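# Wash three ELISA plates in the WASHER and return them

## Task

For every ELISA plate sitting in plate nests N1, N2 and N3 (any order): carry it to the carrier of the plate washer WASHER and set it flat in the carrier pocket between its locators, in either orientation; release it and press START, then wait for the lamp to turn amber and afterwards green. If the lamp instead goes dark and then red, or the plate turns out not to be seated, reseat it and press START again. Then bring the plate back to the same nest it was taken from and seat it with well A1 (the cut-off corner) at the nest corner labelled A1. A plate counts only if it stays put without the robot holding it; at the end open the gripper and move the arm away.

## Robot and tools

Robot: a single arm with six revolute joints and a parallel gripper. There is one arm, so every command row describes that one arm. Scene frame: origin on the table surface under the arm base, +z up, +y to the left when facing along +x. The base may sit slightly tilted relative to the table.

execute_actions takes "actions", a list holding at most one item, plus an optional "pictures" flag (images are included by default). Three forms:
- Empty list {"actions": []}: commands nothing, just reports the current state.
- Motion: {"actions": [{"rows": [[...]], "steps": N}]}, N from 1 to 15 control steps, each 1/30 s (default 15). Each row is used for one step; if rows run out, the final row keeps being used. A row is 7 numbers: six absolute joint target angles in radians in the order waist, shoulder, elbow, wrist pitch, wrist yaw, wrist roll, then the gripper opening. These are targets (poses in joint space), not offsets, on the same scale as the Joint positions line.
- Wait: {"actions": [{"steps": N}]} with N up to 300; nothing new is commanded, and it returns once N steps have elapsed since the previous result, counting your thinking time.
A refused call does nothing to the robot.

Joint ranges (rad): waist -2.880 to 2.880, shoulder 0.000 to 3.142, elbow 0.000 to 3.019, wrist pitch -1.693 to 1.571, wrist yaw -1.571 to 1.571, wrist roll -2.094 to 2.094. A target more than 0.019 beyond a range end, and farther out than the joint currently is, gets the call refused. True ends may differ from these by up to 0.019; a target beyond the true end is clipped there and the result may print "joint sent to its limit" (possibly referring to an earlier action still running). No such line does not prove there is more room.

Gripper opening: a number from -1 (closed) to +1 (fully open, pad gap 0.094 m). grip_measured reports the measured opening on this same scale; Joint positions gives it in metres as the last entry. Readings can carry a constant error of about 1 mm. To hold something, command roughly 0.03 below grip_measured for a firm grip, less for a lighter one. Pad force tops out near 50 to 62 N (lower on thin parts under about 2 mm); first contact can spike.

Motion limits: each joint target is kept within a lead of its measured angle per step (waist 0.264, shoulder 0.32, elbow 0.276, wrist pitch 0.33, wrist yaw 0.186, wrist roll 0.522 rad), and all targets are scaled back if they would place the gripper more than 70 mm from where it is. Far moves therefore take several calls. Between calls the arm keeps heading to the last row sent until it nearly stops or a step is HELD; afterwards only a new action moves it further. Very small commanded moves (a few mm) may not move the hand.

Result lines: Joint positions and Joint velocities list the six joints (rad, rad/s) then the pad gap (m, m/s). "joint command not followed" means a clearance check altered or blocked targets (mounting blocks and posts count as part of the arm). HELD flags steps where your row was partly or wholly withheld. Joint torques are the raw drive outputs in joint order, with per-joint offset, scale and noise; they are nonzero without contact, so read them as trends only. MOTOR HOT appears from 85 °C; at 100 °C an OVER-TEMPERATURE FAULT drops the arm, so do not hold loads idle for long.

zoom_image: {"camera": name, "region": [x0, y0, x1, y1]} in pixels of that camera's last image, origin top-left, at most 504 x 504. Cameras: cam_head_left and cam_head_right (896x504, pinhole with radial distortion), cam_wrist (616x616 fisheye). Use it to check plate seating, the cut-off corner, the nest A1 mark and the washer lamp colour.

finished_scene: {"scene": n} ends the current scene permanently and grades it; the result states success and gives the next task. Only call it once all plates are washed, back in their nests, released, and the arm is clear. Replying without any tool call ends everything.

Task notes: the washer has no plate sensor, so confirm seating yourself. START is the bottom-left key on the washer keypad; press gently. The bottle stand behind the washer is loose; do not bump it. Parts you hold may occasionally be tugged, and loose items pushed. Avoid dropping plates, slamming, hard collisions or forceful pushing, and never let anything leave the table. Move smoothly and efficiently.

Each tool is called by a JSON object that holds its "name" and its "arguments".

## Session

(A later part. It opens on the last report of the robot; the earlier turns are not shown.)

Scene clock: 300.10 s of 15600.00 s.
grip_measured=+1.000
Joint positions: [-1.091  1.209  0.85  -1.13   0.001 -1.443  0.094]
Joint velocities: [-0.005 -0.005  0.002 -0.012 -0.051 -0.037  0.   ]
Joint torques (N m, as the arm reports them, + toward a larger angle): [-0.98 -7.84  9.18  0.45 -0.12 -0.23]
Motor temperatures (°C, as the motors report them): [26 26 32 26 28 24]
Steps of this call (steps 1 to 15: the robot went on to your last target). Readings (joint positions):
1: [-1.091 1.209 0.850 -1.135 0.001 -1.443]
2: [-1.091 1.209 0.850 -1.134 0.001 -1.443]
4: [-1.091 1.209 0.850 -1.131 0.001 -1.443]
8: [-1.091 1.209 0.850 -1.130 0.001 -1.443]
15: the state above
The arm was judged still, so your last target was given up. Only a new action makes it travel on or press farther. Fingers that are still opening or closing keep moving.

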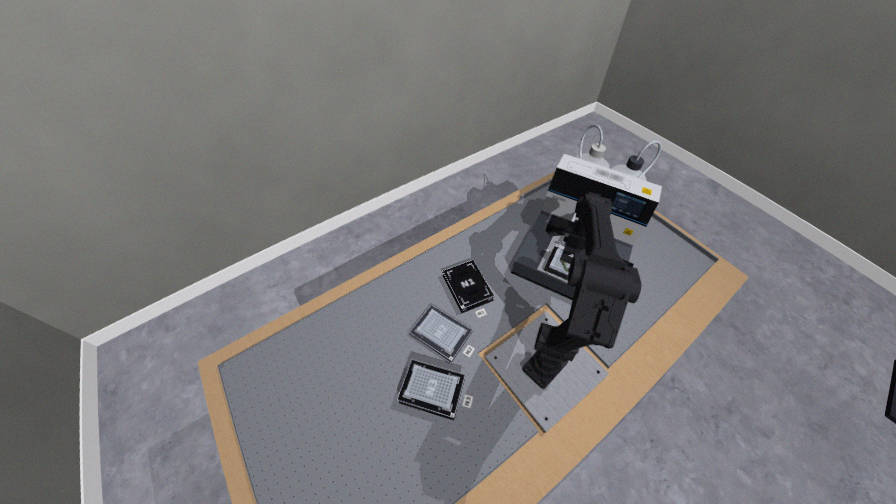

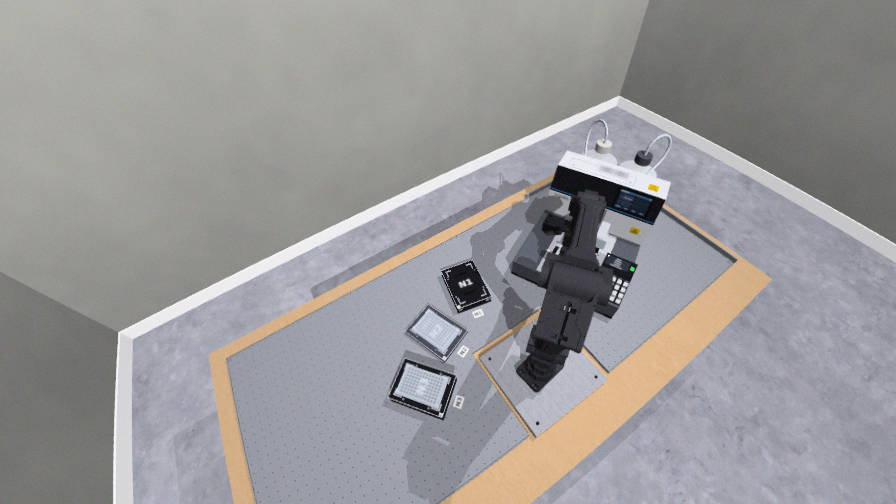

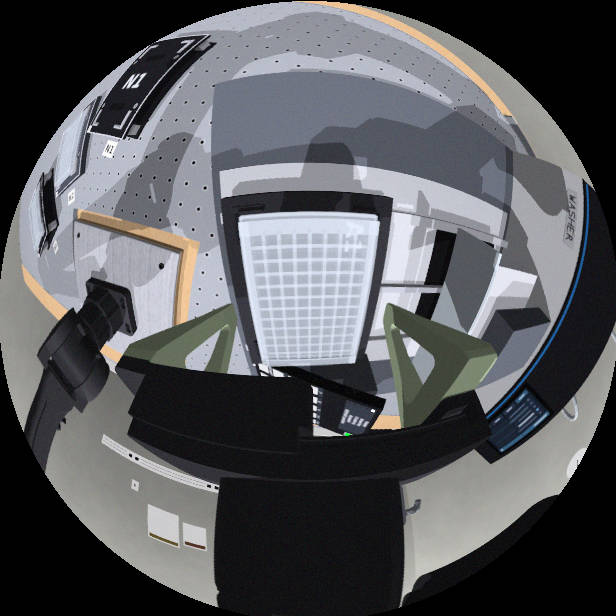

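Green.

{"name": "execute_actions", "arguments": {"actions": [{"rows":[[-1.095,1.225,0.85,-1.12,0,-1.46,1],[-1.095,1.232,0.85,-1.12,0,-1.46,1],[-1.095,1.239,0.85,-1.12,0,-1.46,1],[-1.095,1.246,0.85,-1.12,0,-1.46,1],[-1.095,1.253,0.85,-1.119,0,-1.46,1],[-1.095,1.26,0.85,-1.118,0,-1.46,1],[-1.095,1.267,0.85,-1.117,0,-1.46,1],[-1.095,1.274,0.85,-1.115,0,-1.46,1],[-1.095,1.28,0.85,-1.113,0,-1.46,1],[-1.095,1.284,0.85,-1.111,0,-1.46,1]],"steps":15}], "pictures": false}}

{"name": "execute_actions", "arguments": {"actions": [{"steps":10}]}}

Scene clock: 304.20 s of 15600.00 s.
grip_measured=+1.000
Joint positions: [-1.091  1.274  0.85  -1.121  0.001 -1.443  0.094]
Joint velocities: [ 0.005 -0.005 -0.002 -0.007 -0.007 -0.037  0.   ]
Joint torques (N m, as the arm reports them, + toward a larger angle): [-0.52 -7.54  9.25  0.3  -0.12 -0.24]
Motor temperatures (°C, as the motors report them): [26 26 32 26 28 24]
Steps of this call (steps 1 to 90: nothing new was sent; then 0.60 s passed at rest; steps 91 to 105: all 15 steps of this action). Readings (joint positions):
91: [-1.091 1.209 0.850 -1.130 0.001 -1.443]
92: [-1.091 1.209 0.850 -1.130 0.001 -1.443]
94: [-1.091 1.213 0.850 -1.130 0.001 -1.443]
98: [-1.091 1.239 0.850 -1.128 0.001 -1.443]
105: the state above

Scene clock: 304.53 s of 15600.00 s.
grip_measured=+1.000
Joint positions: [-1.091  1.274  0.85  -1.121  0.001 -1.443  0.094]
Joint velocities: [-0.005  0.005 -0.002  0.012 -0.022  0.007  0.   ]
Joint torques (N m, as the arm reports them, + toward a larger angle): [-0.55 -7.62  9.33  0.27 -0.11 -0.24]
Motor temperatures (°C, as the motors report them): [26 26 32 26 28 24]
Steps of this call (steps 1 to 10: the robot went on to your last target). Readings (joint positions):
1: [-1.091 1.274 0.850 -1.121 0.001 -1.443]
2: [-1.091 1.274 0.850 -1.121 0.001 -1.443]
4: [-1.091 1.274 0.850 -1.121 0.001 -1.443]
8: [-1.091 1.274 0.850 -1.121 0.001 -1.443]
10: the state above

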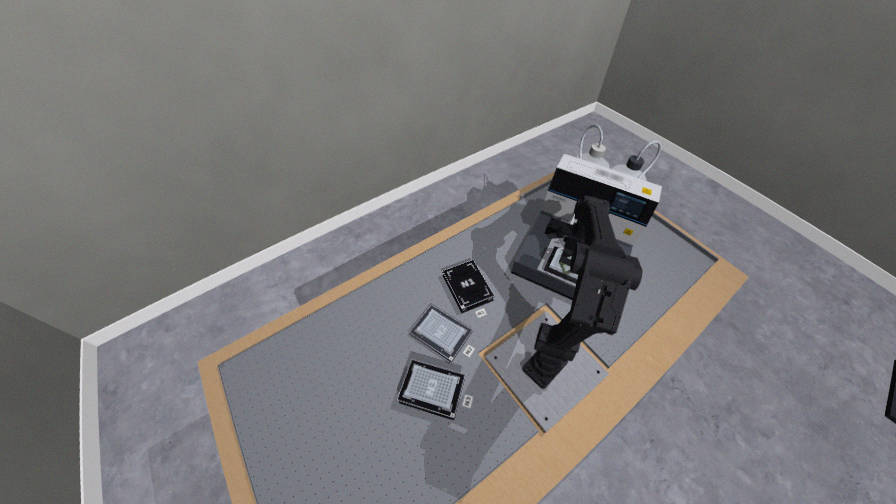

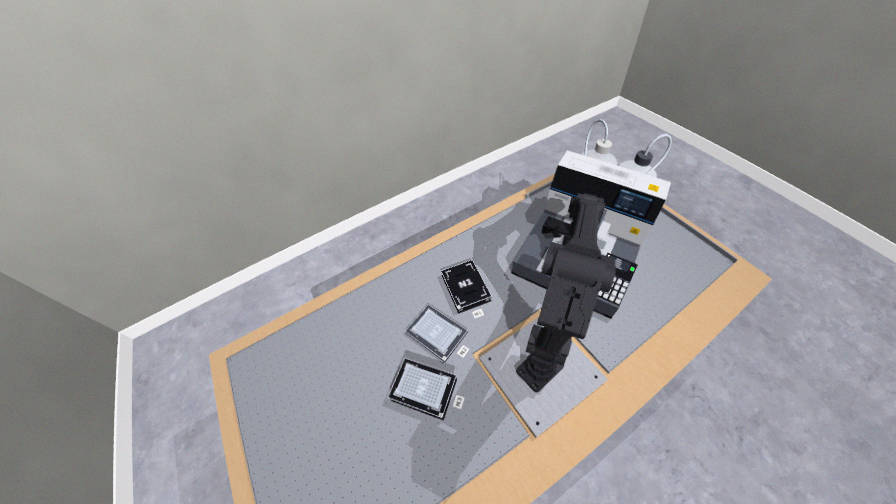

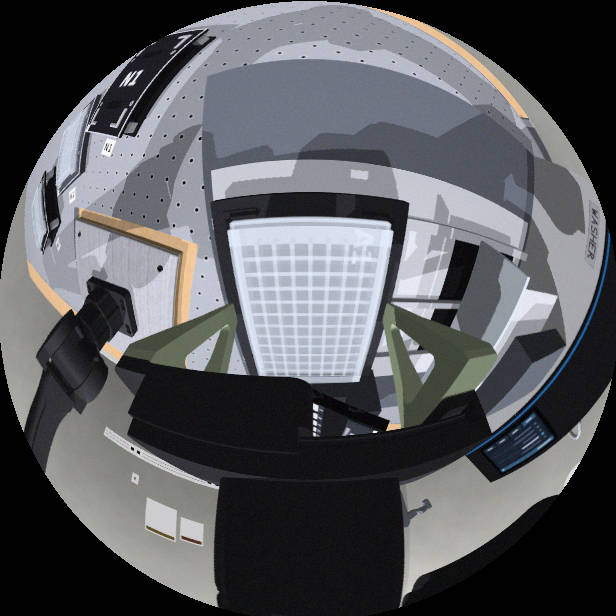

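A touch lower, grip, lift.

{"name": "execute_actions", "arguments": {"actions": [{"rows":[[-1.095,1.296,0.85,-1.111,0,-1.46,1],[-1.095,1.296,0.85,-1.111,0,-1.46,1],[-1.095,1.296,0.85,-1.111,0,-1.46,1],[-1.095,1.296,0.85,-1.111,0,-1.46,1],[-1.095,1.296,0.85,-1.111,0,-1.46,1],[-1.095,1.29,0.85,-1.115,0,-1.46,0.85],[-1.095,1.285,0.85,-1.118,0,-1.46,0.75],[-1.095,1.285,0.85,-1.118,0,-1.46,0.67]],"steps":15}], "pictures": false}}

{"name": "execute_actions", "arguments": {"actions": [{"rows":[[-1.095,1.27,0.85,-1.125,0,-1.46,0.67],[-1.095,1.262,0.85,-1.128,0,-1.46,0.67],[-1.095,1.254,0.85,-1.131,0,-1.46,0.67],[-1.095,1.246,0.85,-1.134,0,-1.46,0.67],[-1.095,1.238,0.85,-1.137,0,-1.46,0.67],[-1.095,1.23,0.85,-1.14,0,-1.46,0.67],[-1.095,1.222,0.87,-1.14,0,-1.46,0.67],[-1.095,1.215,0.89,-1.15,0,-1.46,0.67],[-1.095,1.21,0.91,-1.17,0,-1.46,0.67],[-1.095,1.21,0.93,-1.2,0,-1.46,0.67],[-1.095,1.21,0.95,-1.23,0,-1.46,0.67],[-1.095,1.21,0.97,-1.26,0,-1.46,0.67],[-1.095,1.21,0.99,-1.28,0,-1.46,0.67],[-1.095,1.21,1.01,-1.3,0,-1.46,0.67],[-1.095,1.21,1.03,-1.33,0,-1.46,0.67]],"steps":15}], "pictures": false}}

{"name": "execute_actions", "arguments": {"actions": [{"rows":[[-1.08,1.21,1.05,-1.35,0,-1.44,0.67],[-1.05,1.21,1.06,-1.36,0,-1.4,0.67],[-1.01,1.21,1.06,-1.37,0,-1.34,0.67],[-0.96,1.21,1.06,-1.37,0,-1.26,0.67],[-0.91,1.21,1.06,-1.37,0,-1.18,0.67],[-0.86,1.21,1.06,-1.37,0,-1.1,0.67],[-0.81,1.21,1.06,-1.37,0,-1.02,0.67],[-0.76,1.21,1.06,-1.37,0,-0.94,0.67],[-0.71,1.21,1.06,-1.37,0,-0.86,0.67],[-0.66,1.21,1.06,-1.37,0,-0.78,0.67],[-0.61,1.21,1.06,-1.37,0,-0.7,0.67],[-0.56,1.21,1.06,-1.37,0,-0.62,0.67],[-0.51,1.21,1.06,-1.37,0,-0.54,0.67],[-0.46,1.21,1.06,-1.37,0,-0.46,0.67],[-0.41,1.21,1.06,-1.37,0,-0.38,0.67]],"steps":15}], "pictures": false}}

{"name": "execute_actions", "arguments": {"actions": [{"rows":[[-0.36,1.22,1.02,-1.35,0,-0.3,0.67],[-0.31,1.23,1.01,-1.33,0,-0.22,0.67],[-0.26,1.24,1.0,-1.31,0,-0.14,0.67],[-0.21,1.25,0.99,-1.29,0,-0.06,0.67],[-0.17,1.26,0.98,-1.27,0,0.02,0.67],[-0.13,1.27,0.97,-1.25,0,0.1,0.67],[-0.10,1.28,0.96,-1.23,0,0.17,0.67],[-0.08,1.29,0.95,-1.21,0,0.22,0.67],[-0.065,1.30,0.94,-1.19,0,0.25,0.67],[-0.055,1.31,0.93,-1.17,0,0.26,0.67],[-0.05,1.32,0.92,-1.15,0,0.26,0.67],[-0.047,1.33,0.91,-1.13,0,0.26,0.67],[-0.047,1.34,0.90,-1.11,0,0.26,0.67],[-0.047,1.35,0.89,-1.09,0,0.26,0.67],[-0.047,1.36,0.88,-1.07,0,0.26,0.67]],"steps":15}], "pictures": false}}

{"name": "execute_actions", "arguments": {"actions": [{"rows":[[-0.047,1.37,0.872,-1.05,0,0.26,0.67],[-0.047,1.378,0.866,-1.03,0,0.26,0.67],[-0.047,1.385,0.863,-1.015,0,0.26,0.67],[-0.047,1.39,0.863,-1.002,0,0.26,0.67]],"steps":15}]}}

{"name": "zoom_image", "arguments": {"camera": "cam_wrist", "region": [170,150,450,400]}}

Scene clock: 318.70 s of 15600.00 s.
grip_measured=+0.689
Joint positions: [-1.091  1.276  0.85  -1.121  0.001 -1.443  0.079]
Joint velocities: [ 0.005 -0.015  0.007 -0.012 -0.051 -0.037 -0.   ]
Joint torques (N m, as the arm reports them, + toward a larger angle): [-0.5  -7.77  9.28 -0.07 -0.11 -0.24]
Motor temperatures (°C, as the motors report them): [26 26 32 26 28 24]
Steps of this call (steps 1 to 15: the robot went on to your last target; steps 16 to 90: nothing new was sent; then 10.67 s passed at rest; steps 91 to 105: all 15 steps of this action). Readings (joint positions):
91: [-1.091 1.274 0.850 -1.121 0.001 -1.443]
92: [-1.091 1.274 0.850 -1.121 0.001 -1.443]
94: [-1.091 1.276 0.850 -1.121 0.001 -1.443]
98: [-1.091 1.276 0.850 -1.121 0.001 -1.443]
105: the state above

Scene clock: 319.20 s of 15600.00 s.
grip_measured=+0.689
Joint positions: [-1.091  1.224  0.931 -1.276  0.001 -1.444  0.079]
Joint velocities: [ 0.005 -0.005  0.628 -0.672 -0.022 -0.051  0.   ]
Joint torques (N m, as the arm reports them, + toward a larger angle): [-0.52 -9.7  15.3  -0.52 -0.12 -0.24]
Motor temperatures (°C, as the motors report them): [26 26 32 26 28 24]
Steps of this call (steps 1 to 15: all 15 steps of this action). Readings (joint positions):
1: [-1.091 1.276 0.850 -1.121 0.001 -1.443]
2: [-1.091 1.276 0.850 -1.121 0.001 -1.443]
4: [-1.091 1.275 0.850 -1.122 0.001 -1.443]
8: [-1.091 1.252 0.850 -1.131 0.001 -1.443]
15: the state above

Scene clock: 319.70 s of 15600.00 s.
grip_measured=+0.689
Joint positions: [-0.489  1.218  1.023 -1.357  0.001 -0.71   0.079]
Joint velocities: [ 1.402 -0.005 -0.012 -0.017 -0.007  2.147 -0.001]
Joint torques (N m, as the arm reports them, + toward a larger angle): [-0.89 -9.71 13.53 -0.76 -0.09  0.06]
Motor temperatures (°C, as the motors report them): [26 26 32 26 28 24]
Steps of this call (steps 1 to 15: all 15 steps of this action). Readings (joint positions):
1: [-1.091 1.224 0.954 -1.299 0.001 -1.444]
2: [-1.089 1.224 0.975 -1.319 0.001 -1.439]
4: [-1.062 1.222 1.009 -1.343 0.001 -1.397]
8: [-0.882 1.218 1.023 -1.354 0.002 -1.201]
15: the state above

Scene clock: 320.20 s of 15600.00 s.
grip_measured=+0.689
Joint positions: [-0.037  1.331  0.906 -1.117  0.     0.171  0.079]
Joint velocities: [ 0.005  0.308 -0.295  0.574 -0.022  0.447 -0.   ]
Joint torques (N m, as the arm reports them, + toward a larger angle): [-0.4  -9.28  8.53  0.1   0.03  0.09]
Motor temperatures (°C, as the motors report them): [26 26 32 26 28 24]
Steps of this call (steps 1 to 15: all 15 steps of this action). Readings (joint positions):
1: [-0.441 1.218 1.023 -1.357 0.001 -0.633]
2: [-0.394 1.218 1.023 -1.353 0.001 -0.556]
4: [-0.298 1.219 1.019 -1.328 0.001 -0.400]
8: [-0.122 1.244 0.988 -1.253 0.001 -0.093]
15: the state above

Scene clock: 320.70 s of 15600.00 s.
grip_measured=+0.689
Joint positions: [-0.037  1.383  0.869 -1.013  0.     0.24   0.079]
Joint velocities: [-0.015 -0.015  0.012 -0.012 -0.007  0.051 -0.   ]
Joint torques (N m, as the arm reports them, + toward a larger angle): [-0.59 -9.79  8.22  0.34  0.04  0.1 ]
Motor temperatures (°C, as the motors report them): [26 26 32 26 28 24]
Steps of this call (steps 1 to 15: all 15 steps of this action). Readings (joint positions):
1: [-0.037 1.341 0.896 -1.098 0.000 0.186]
2: [-0.037 1.351 0.886 -1.078 0.000 0.197]
4: [-0.037 1.368 0.873 -1.044 0.000 0.214]
8: [-0.037 1.383 0.869 -1.016 0.000 0.231]
15: the state above

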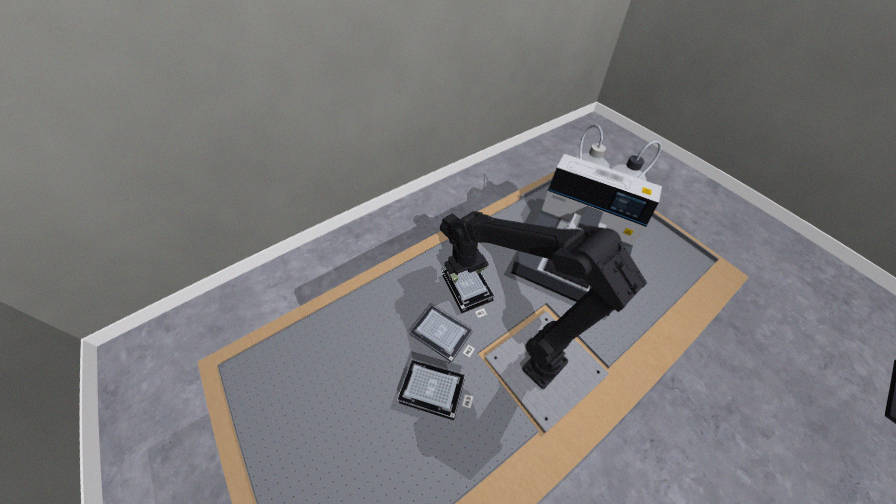

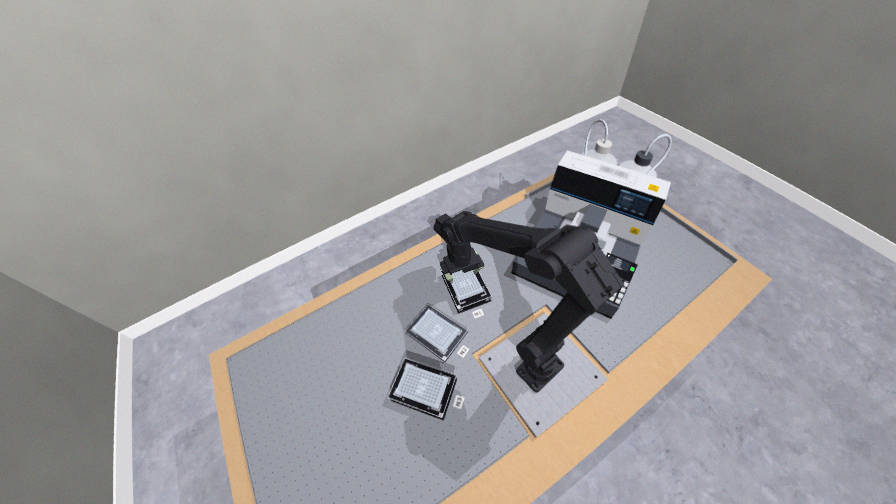

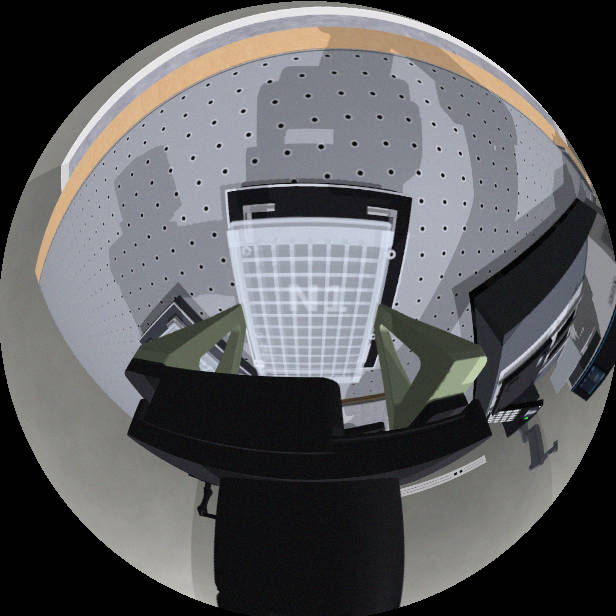

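Region (170, 150, 450, 400) of cam_wrist's 616x616 image, scaled by 1.800, with more detail than that image has; it fills the top 450 rows of this view, and the rest is white.

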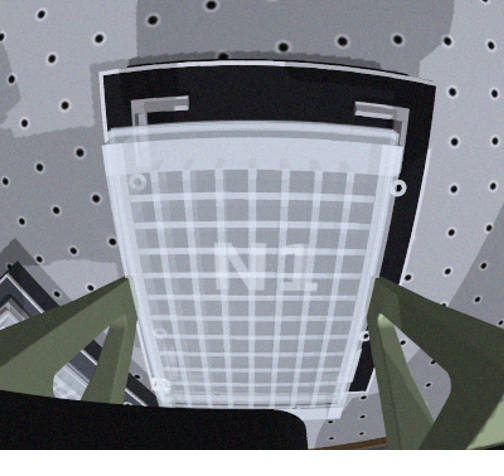

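{"name": "execute_actions", "arguments": {"actions": [{"rows":[[-0.062,1.39,0.865,-1.002,0,0.26,0.67],[-0.062,1.39,0.865,-1.002,0,0.26,0.67],[-0.062,1.39,0.865,-1.002,0,0.26,0.67],[-0.062,1.40,0.865,-1.0,0,0.26,0.67],[-0.062,1.405,0.865,-0.999,0,0.26,0.67],[-0.062,1.41,0.865,-0.998,0,0.26,0.67],[-0.062,1.415,0.865,-0.997,0,0.26,0.67],[-0.062,1.42,0.865,-0.996,0,0.26,0.67]],"steps":15}]}}

{"name": "zoom_image", "arguments": {"camera": "cam_wrist", "region": [170,150,450,400]}}

Scene clock: 323.70 s of 15600.00 s.
grip_measured=+0.689
Joint positions: [-0.052  1.404  0.869 -1.007  0.     0.243  0.079]
Joint velocities: [-0.015 -0.024 -0.007  0.007 -0.007 -0.007  0.001]
Joint torques (N m, as the arm reports them, + toward a larger angle): [-0.57 -9.17  8.2   0.32  0.04  0.1 ]
Motor temperatures (°C, as the motors report them): [26 26 32 26 28 24]
Steps of this call (steps 1 to 15: the robot went on to your last target; steps 16 to 75: nothing new was sent; steps 76 to 90: all 15 steps of this action). Readings (joint positions):
76: [-0.038 1.383 0.869 -1.013 0.000 0.243]
77: [-0.040 1.383 0.869 -1.013 0.000 0.243]
79: [-0.046 1.383 0.869 -1.012 0.000 0.243]
83: [-0.052 1.388 0.869 -1.008 0.000 0.243]
90: the state above

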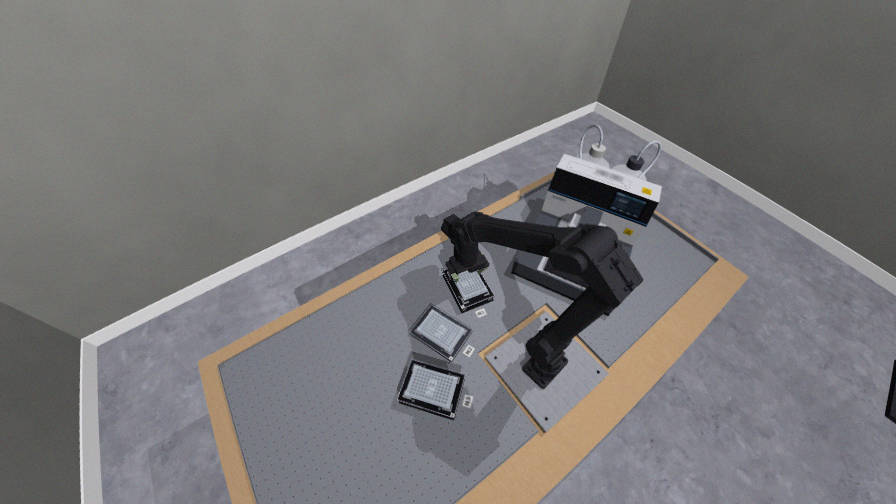

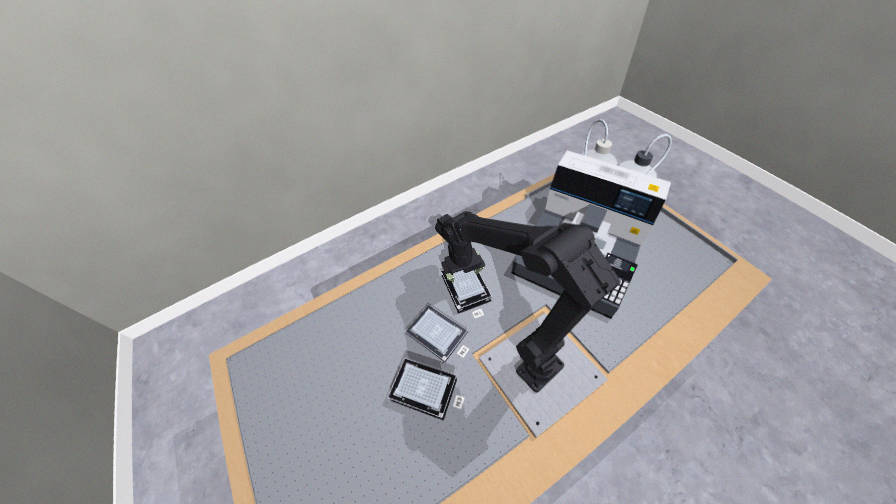

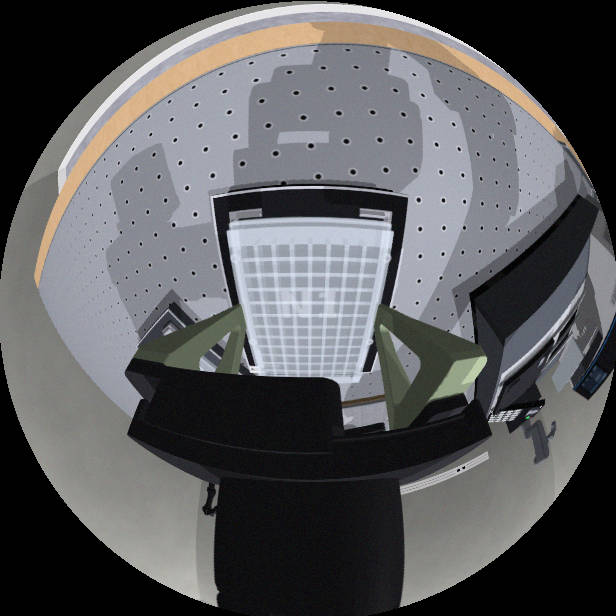

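Region (170, 150, 450, 400) of cam_wrist's 616x616 image, scaled by 1.800, with more detail than that image has; it fills the top 450 rows of this view, and the rest is white.

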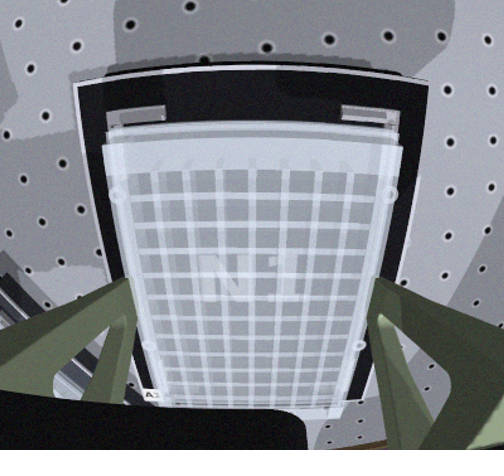

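Centred. Descend holding q4.

{"name": "execute_actions", "arguments": {"actions": [{"rows":[[-0.055,1.425,0.865,-1.0,0,0.26,0.67],[-0.055,1.43,0.865,-1.0,0,0.26,0.67],[-0.055,1.435,0.865,-1.0,0,0.26,0.67],[-0.055,1.44,0.865,-1.0,0,0.26,0.67],[-0.055,1.445,0.865,-1.0,0,0.26,0.67],[-0.055,1.45,0.865,-1.0,0,0.26,0.67]],"steps":15}]}}

{"name": "zoom_image", "arguments": {"camera": "cam_wrist", "region": [170,150,450,400]}}

Scene clock: 326.77 s of 15600.00 s.
grip_measured=+0.689
Joint positions: [-0.052  1.434  0.869 -1.006  0.     0.243  0.079]
Joint velocities: [ 0.005 -0.015  0.002 -0.017  0.022 -0.051  0.   ]
Joint torques (N m, as the arm reports them, + toward a larger angle): [-0.29 -9.42  8.07  0.1   0.04  0.1 ]
Motor temperatures (°C, as the motors report them): [26 26 31 26 28 24]
Steps of this call (steps 1 to 15: the robot went on to your last target; steps 16 to 77: nothing new was sent; steps 78 to 92: all 15 steps of this action). Readings (joint positions):
78: [-0.052 1.404 0.869 -1.007 0.000 0.243]
79: [-0.052 1.405 0.869 -1.007 0.000 0.243]
81: [-0.052 1.408 0.869 -1.007 0.000 0.243]
85: [-0.052 1.426 0.869 -1.007 0.000 0.243]
92: the state above

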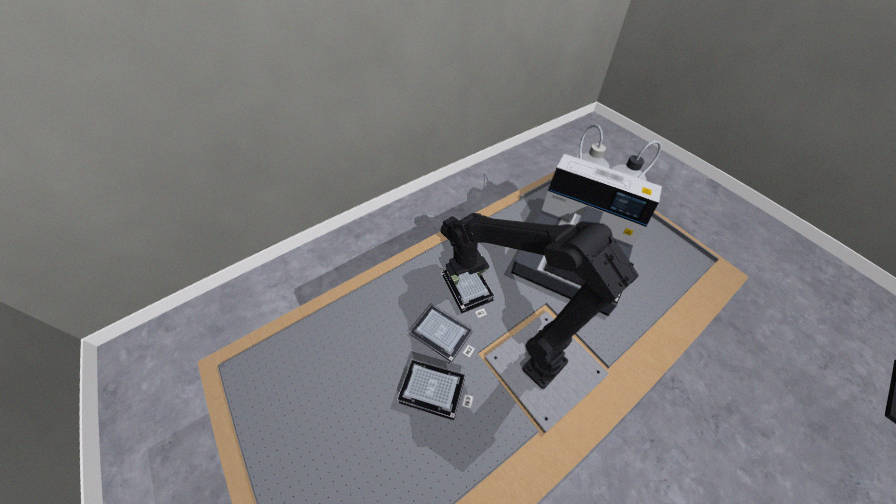

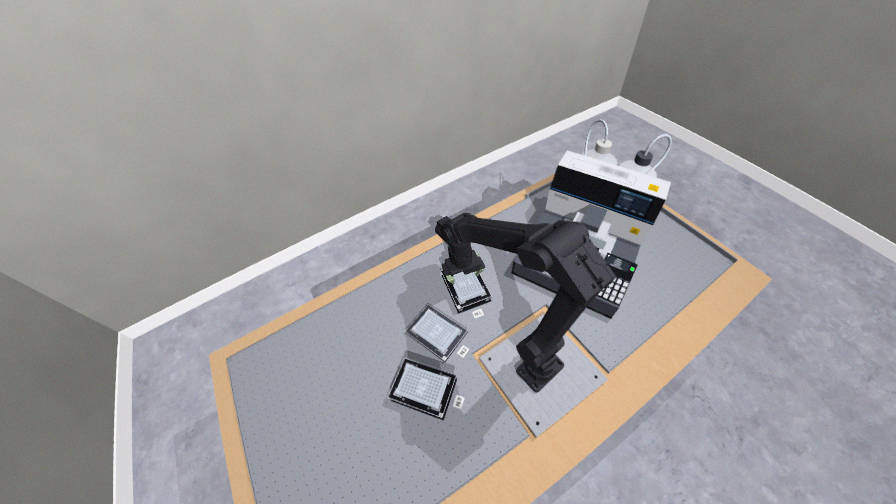

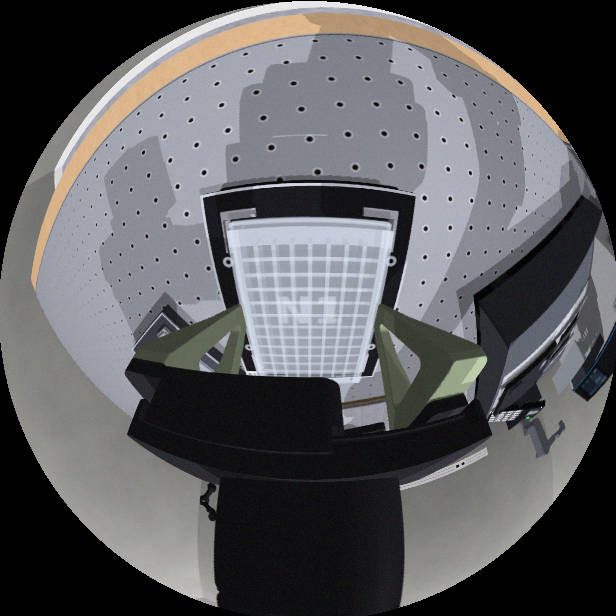

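Region (170, 150, 450, 400) of cam_wrist's 616x616 image, scaled by 1.800, with more detail than that image has; it fills the top 450 rows of this view, and the rest is white.

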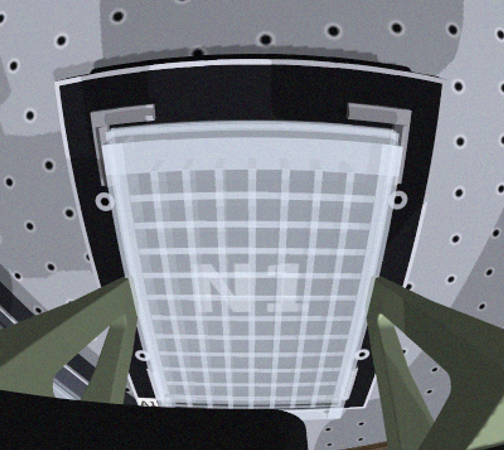

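Seated. Release, rise.

{"name": "execute_actions", "arguments": {"actions": [{"rows":[[-0.052,1.436,0.868,-1.005,0,0.25,1],[-0.052,1.436,0.868,-1.005,0,0.25,1],[-0.052,1.436,0.868,-1.005,0,0.25,1],[-0.052,1.436,0.868,-1.005,0,0.25,1],[-0.052,1.436,0.868,-1.005,0,0.25,1],[-0.052,1.436,0.868,-1.005,0,0.25,1],[-0.052,1.42,0.868,-1.01,0,0.25,1],[-0.052,1.41,0.868,-1.015,0,0.25,1],[-0.052,1.40,0.868,-1.02,0,0.25,1],[-0.052,1.39,0.868,-1.025,0,0.25,1],[-0.052,1.38,0.88,-1.03,0,0.25,1],[-0.052,1.37,0.90,-1.04,0,0.25,1],[-0.052,1.36,0.92,-1.06,0,0.25,1],[-0.052,1.35,0.94,-1.09,0,0.25,1],[-0.052,1.34,0.96,-1.12,0,0.25,1]],"steps":15}], "pictures": false}}

{"name": "execute_actions", "arguments": {"actions": [{"rows":[[-0.052,1.33,0.98,-1.16,0,0.25,1],[-0.052,1.32,1.0,-1.2,0,0.25,1],[-0.052,1.31,1.02,-1.24,0,0.25,1],[-0.052,1.30,1.04,-1.28,0,0.25,1]],"steps":12}]}}

{"name": "zoom_image", "arguments": {"camera": "cam_wrist", "region": [170,150,450,400]}}

{"name": "execute_actions", "arguments": {"actions": [{"rows":[[-0.03,1.30,1.04,-1.28,0,0.25,1],[0.01,1.30,1.04,-1.28,0,0.25,1],[0.07,1.30,1.04,-1.28,0,0.25,1],[0.14,1.30,1.04,-1.28,0,0.25,1],[0.21,1.30,1.04,-1.28,0,0.25,1],[0.28,1.30,1.04,-1.28,0,0.25,1],[0.35,1.30,1.04,-1.28,0,0.25,1],[0.42,1.30,1.04,-1.28,0,0.25,1],[0.49,1.30,1.04,-1.28,0,0.25,1],[0.56,1.30,1.04,-1.28,0,0.25,1],[0.63,1.30,1.04,-1.28,0,0.25,1],[0.70,1.30,1.04,-1.28,0,0.25,1],[0.77,1.30,1.04,-1.28,0,0.25,1],[0.84,1.30,1.04,-1.28,0,0.25,1],[0.90,1.30,1.04,-1.28,0,0.25,1]],"steps":15}], "pictures": false}}

{"name": "execute_actions", "arguments": {"actions": [{"rows":[[0.95,1.30,1.04,-1.28,0,0.25,1],[0.99,1.30,1.04,-1.28,0,0.25,1],[1.02,1.30,1.04,-1.28,0,0.25,1],[1.04,1.30,1.04,-1.28,0,0.25,1],[1.05,1.30,1.04,-1.28,0,0.25,1]],"steps":15}]}}

Scene clock: 336.07 s of 15600.00 s.
grip_measured=+1.000
Joint positions: [-0.052  1.381  0.878 -1.067  0.     0.243  0.094]
Joint velocities: [-0.005 -0.317  0.222 -0.72  -0.007 -0.051  0.   ]
Joint torques (N m, as the arm reports them, + toward a larger angle): [  0.02 -12.7   15.19  -0.18   0.03   0.  ]
Motor temperatures (°C, as the motors report them): [26 26 31 26 28 24]
Steps of this call (steps 1 to 15: the robot went on to your last target; steps 16 to 90: nothing new was sent; then 5.80 s passed at rest; steps 91 to 105: all 15 steps of this action). Readings (joint positions):
91: [-0.052 1.434 0.869 -1.006 0.000 0.243]
92: [-0.052 1.434 0.869 -1.006 0.000 0.243]
94: [-0.052 1.434 0.869 -1.006 0.000 0.243]
98: [-0.052 1.433 0.869 -1.006 0.000 0.243]
105: the state above

Scene clock: 336.47 s of 15600.00 s.
grip_measured=+1.000
Joint positions: [-0.052  1.292  1.008 -1.269  0.     0.243  0.094]
Joint velocities: [-0.005 -0.015 -0.002 -0.037 -0.051 -0.022  0.   ]
Joint torques (N m, as the arm reports them, + toward a larger angle): [ 0.06 -9.24 12.67 -0.52  0.04  0.  ]
Motor temperatures (°C, as the motors report them): [26 26 31 26 28 24]
Steps of this call (steps 1 to 12: all 12 steps of this action). Readings (joint positions):
1: [-0.052 1.370 0.889 -1.096 0.000 0.243]
2: [-0.052 1.360 0.904 -1.129 0.000 0.243]
4: [-0.052 1.340 0.944 -1.201 0.000 0.243]
8: [-0.052 1.301 1.003 -1.261 0.000 0.243]
12: the state above

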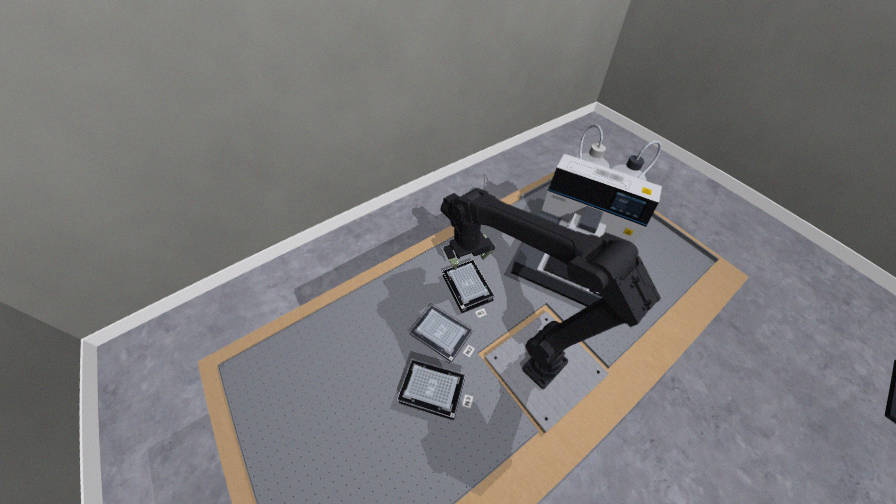

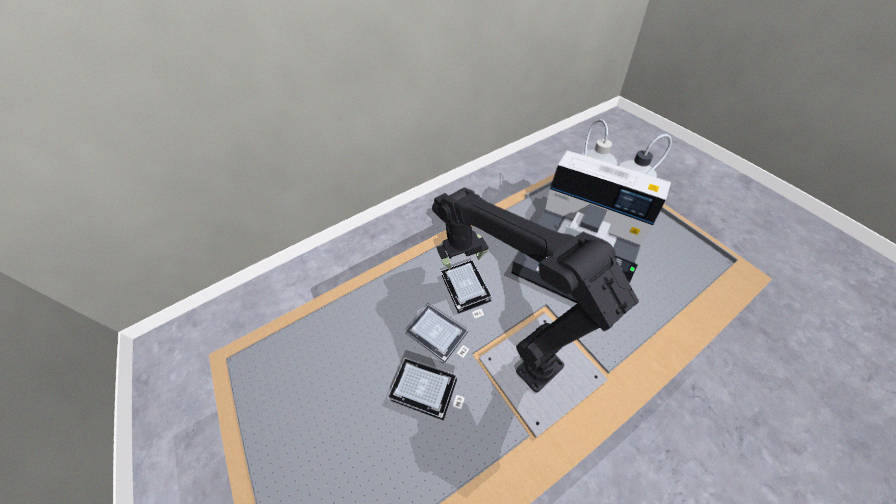

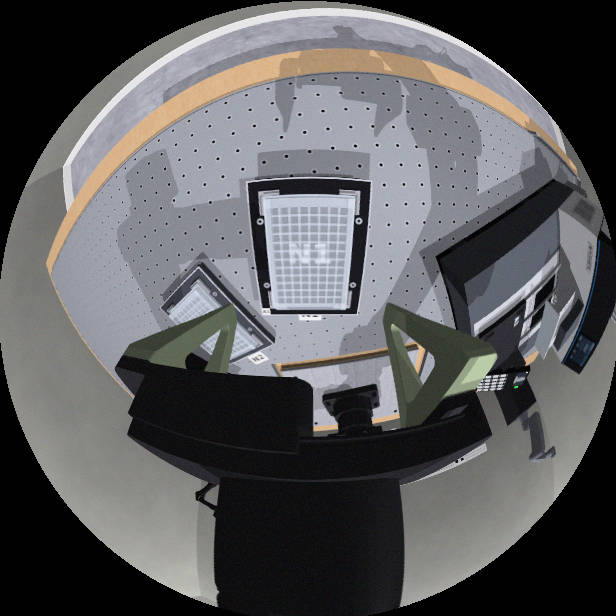

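Region (170, 150, 450, 400) of cam_wrist's 616x616 image, scaled by 1.800, with more detail than that image has; it fills the top 450 rows of this view, and the rest is white.

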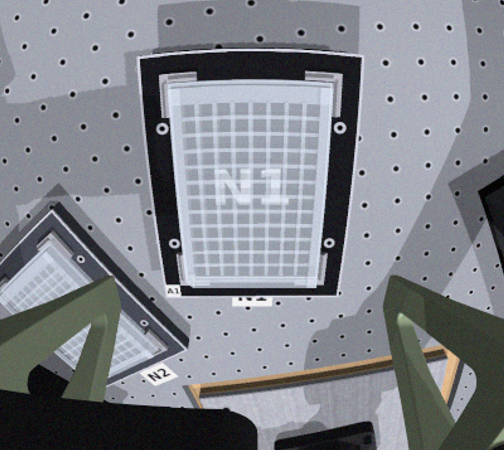

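Scene clock: 336.97 s of 15600.00 s.
grip_measured=+1.000
Joint positions: [ 0.707  1.292  1.008 -1.271  0.003  0.243  0.094]
Joint velocities: [ 2.076 -0.015  0.017 -0.017  0.037 -0.022  0.   ]
Joint torques (N m, as the arm reports them, + toward a larger angle): [ 0.19 -9.35 12.02 -0.44 -0.06 -0.03]
Motor temperatures (°C, as the motors report them): [26 26 31 26 28 24]
Steps of this call (steps 1 to 15: all 15 steps of this action). Readings (joint positions):
1: [-0.051 1.292 1.008 -1.271 0.000 0.243]
2: [-0.047 1.292 1.008 -1.271 0.000 0.243]
4: [-0.006 1.292 1.008 -1.271 0.003 0.243]
8: [0.214 1.292 1.008 -1.271 0.003 0.243]
15: the state above

Scene clock: 337.47 s of 15600.00 s.
grip_measured=+1.000
Joint positions: [ 1.055  1.292  1.008 -1.271 -0.003  0.243  0.094]
Joint velocities: [-0.034  0.005  0.017  0.007 -0.139 -0.007  0.   ]
Joint torques (N m, as the arm reports them, + toward a larger angle): [ 0.15 -9.16 12.83 -0.49  0.15 -0.01]
Motor temperatures (°C, as the motors report them): [26 26 31 26 28 24]
Steps of this call (steps 1 to 15: all 15 steps of this action). Readings (joint positions):
1: [0.779 1.292 1.008 -1.271 0.003 0.243]
2: [0.850 1.292 1.008 -1.271 0.003 0.243]
4: [0.984 1.292 1.008 -1.271 0.001 0.243]
8: [1.096 1.292 1.008 -1.271 -0.003 0.243]
15: the state above

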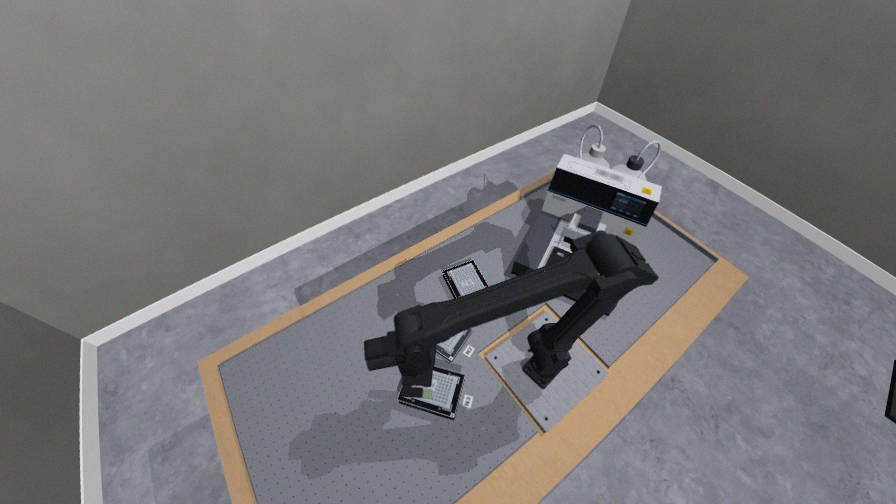

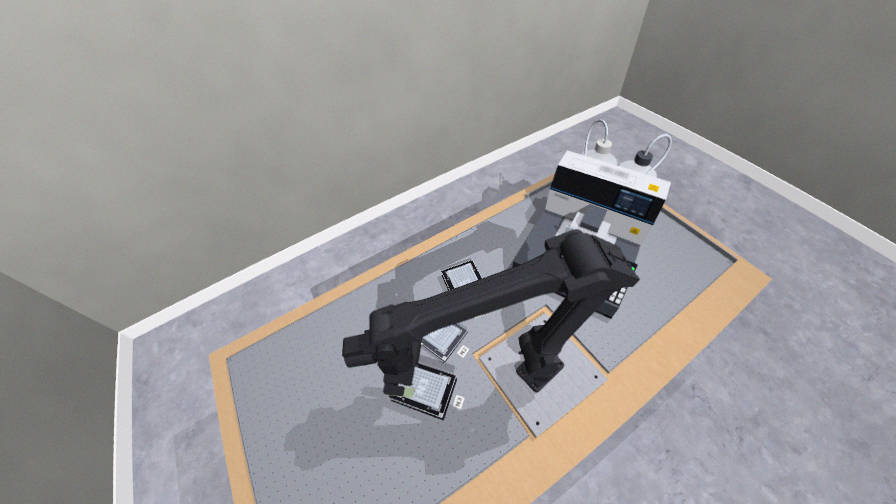

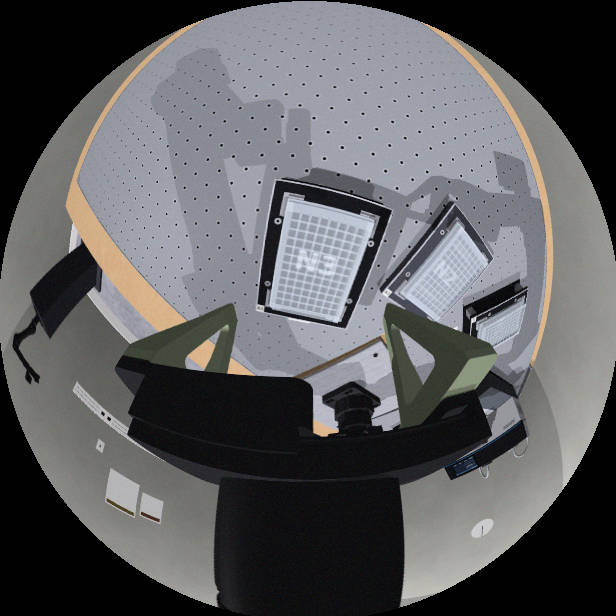

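{"name": "execute_actions", "arguments": {"actions": [{"rows":[[1.032,1.30,0.99,-1.245,0,0.35,1],[1.032,1.306,0.975,-1.22,0,0.45,1],[1.032,1.312,0.96,-1.195,0,0.5,1],[1.032,1.318,0.945,-1.17,0,0.5,1],[1.032,1.324,0.93,-1.145,0,0.5,1],[1.032,1.33,0.915,-1.12,0,0.5,1],[1.032,1.336,0.90,-1.095,0,0.5,1],[1.032,1.342,0.885,-1.07,0,0.5,1],[1.032,1.348,0.87,-1.05,0,0.5,1],[1.032,1.354,0.855,-1.03,0,0.5,1],[1.032,1.36,0.843,-1.015,0,0.5,1],[1.032,1.36,0.836,-1.005,0,0.5,1]],"steps":15}], "pictures": false}}

{"name": "execute_actions", "arguments": {"actions": [{"steps":12}]}}

{"name": "zoom_image", "arguments": {"camera": "cam_wrist", "region": [170,150,450,400]}}

Scene clock: 346.73 s of 15600.00 s.
grip_measured=+1.000
Joint positions: [ 1.042  1.353  0.841 -1.024 -0.003  0.472  0.094]
Joint velocities: [-0.005  0.083 -0.09   0.076  0.022 -0.007  0.   ]
Joint torques (N m, as the arm reports them, + toward a larger angle): [-0.31 -9.44  9.08  0.53  0.17  0.09]
Motor temperatures (°C, as the motors report them): [26 26 33 26 28 24]
Steps of this call (steps 1 to 15: the robot went on to your last target; steps 16 to 90: nothing new was sent; then 5.77 s passed at rest; steps 91 to 105: all 15 steps of this action). Readings (joint positions):
91: [1.054 1.292 1.007 -1.267 -0.003 0.258]
92: [1.053 1.292 1.004 -1.257 -0.003 0.290]
94: [1.048 1.292 0.986 -1.219 -0.003 0.358]
98: [1.042 1.303 0.926 -1.126 -0.003 0.432]
105: the state above

Scene clock: 347.13 s of 15600.00 s.
grip_measured=+1.000
Joint positions: [ 1.042  1.355  0.839 -1.015 -0.003  0.482  0.094]
Joint velocities: [ 0.005 -0.005 -0.007  0.002  0.037 -0.022  0.   ]
Joint torques (N m, as the arm reports them, + toward a larger angle): [-0.35 -9.22  8.67  0.39  0.17  0.12]
Motor temperatures (°C, as the motors report them): [26 26 33 26 28 24]
Steps of this call (steps 1 to 12: the robot went on to your last target). Readings (joint positions):
1: [1.042 1.355 0.839 -1.022 -0.003 0.475]
2: [1.042 1.355 0.839 -1.021 -0.003 0.476]
4: [1.042 1.355 0.839 -1.016 -0.003 0.479]
8: [1.042 1.355 0.839 -1.015 -0.003 0.481]
12: the state above

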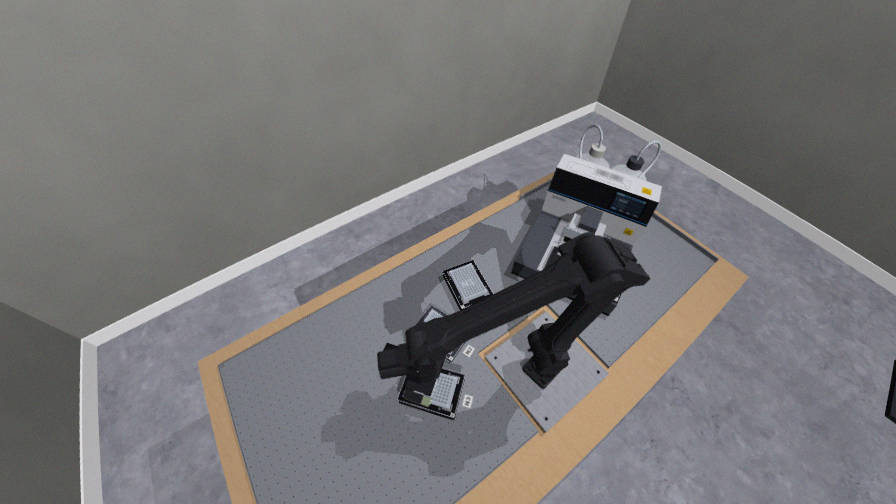

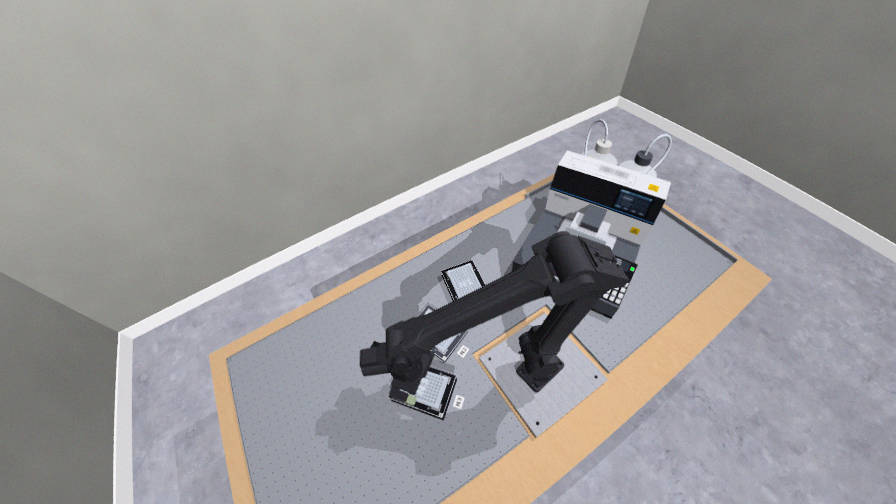

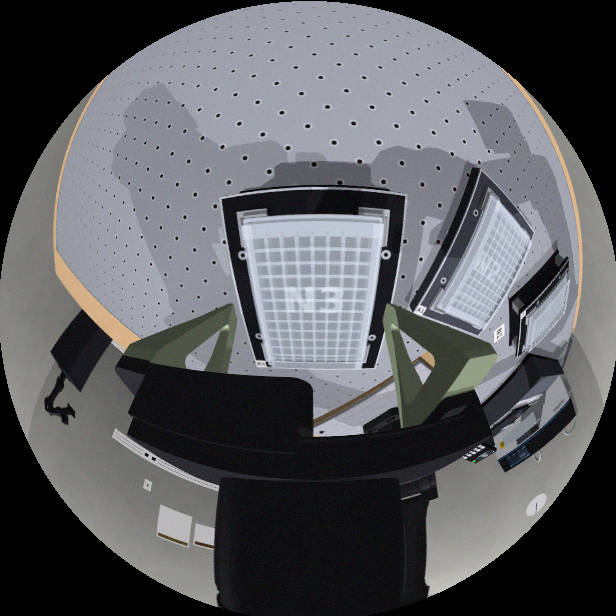

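Region (170, 150, 450, 400) of cam_wrist's 616x616 image, scaled by 1.800, with more detail than that image has; it fills the top 450 rows of this view, and the rest is white.

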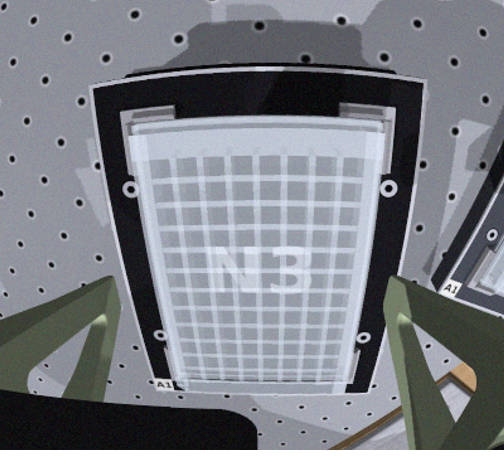

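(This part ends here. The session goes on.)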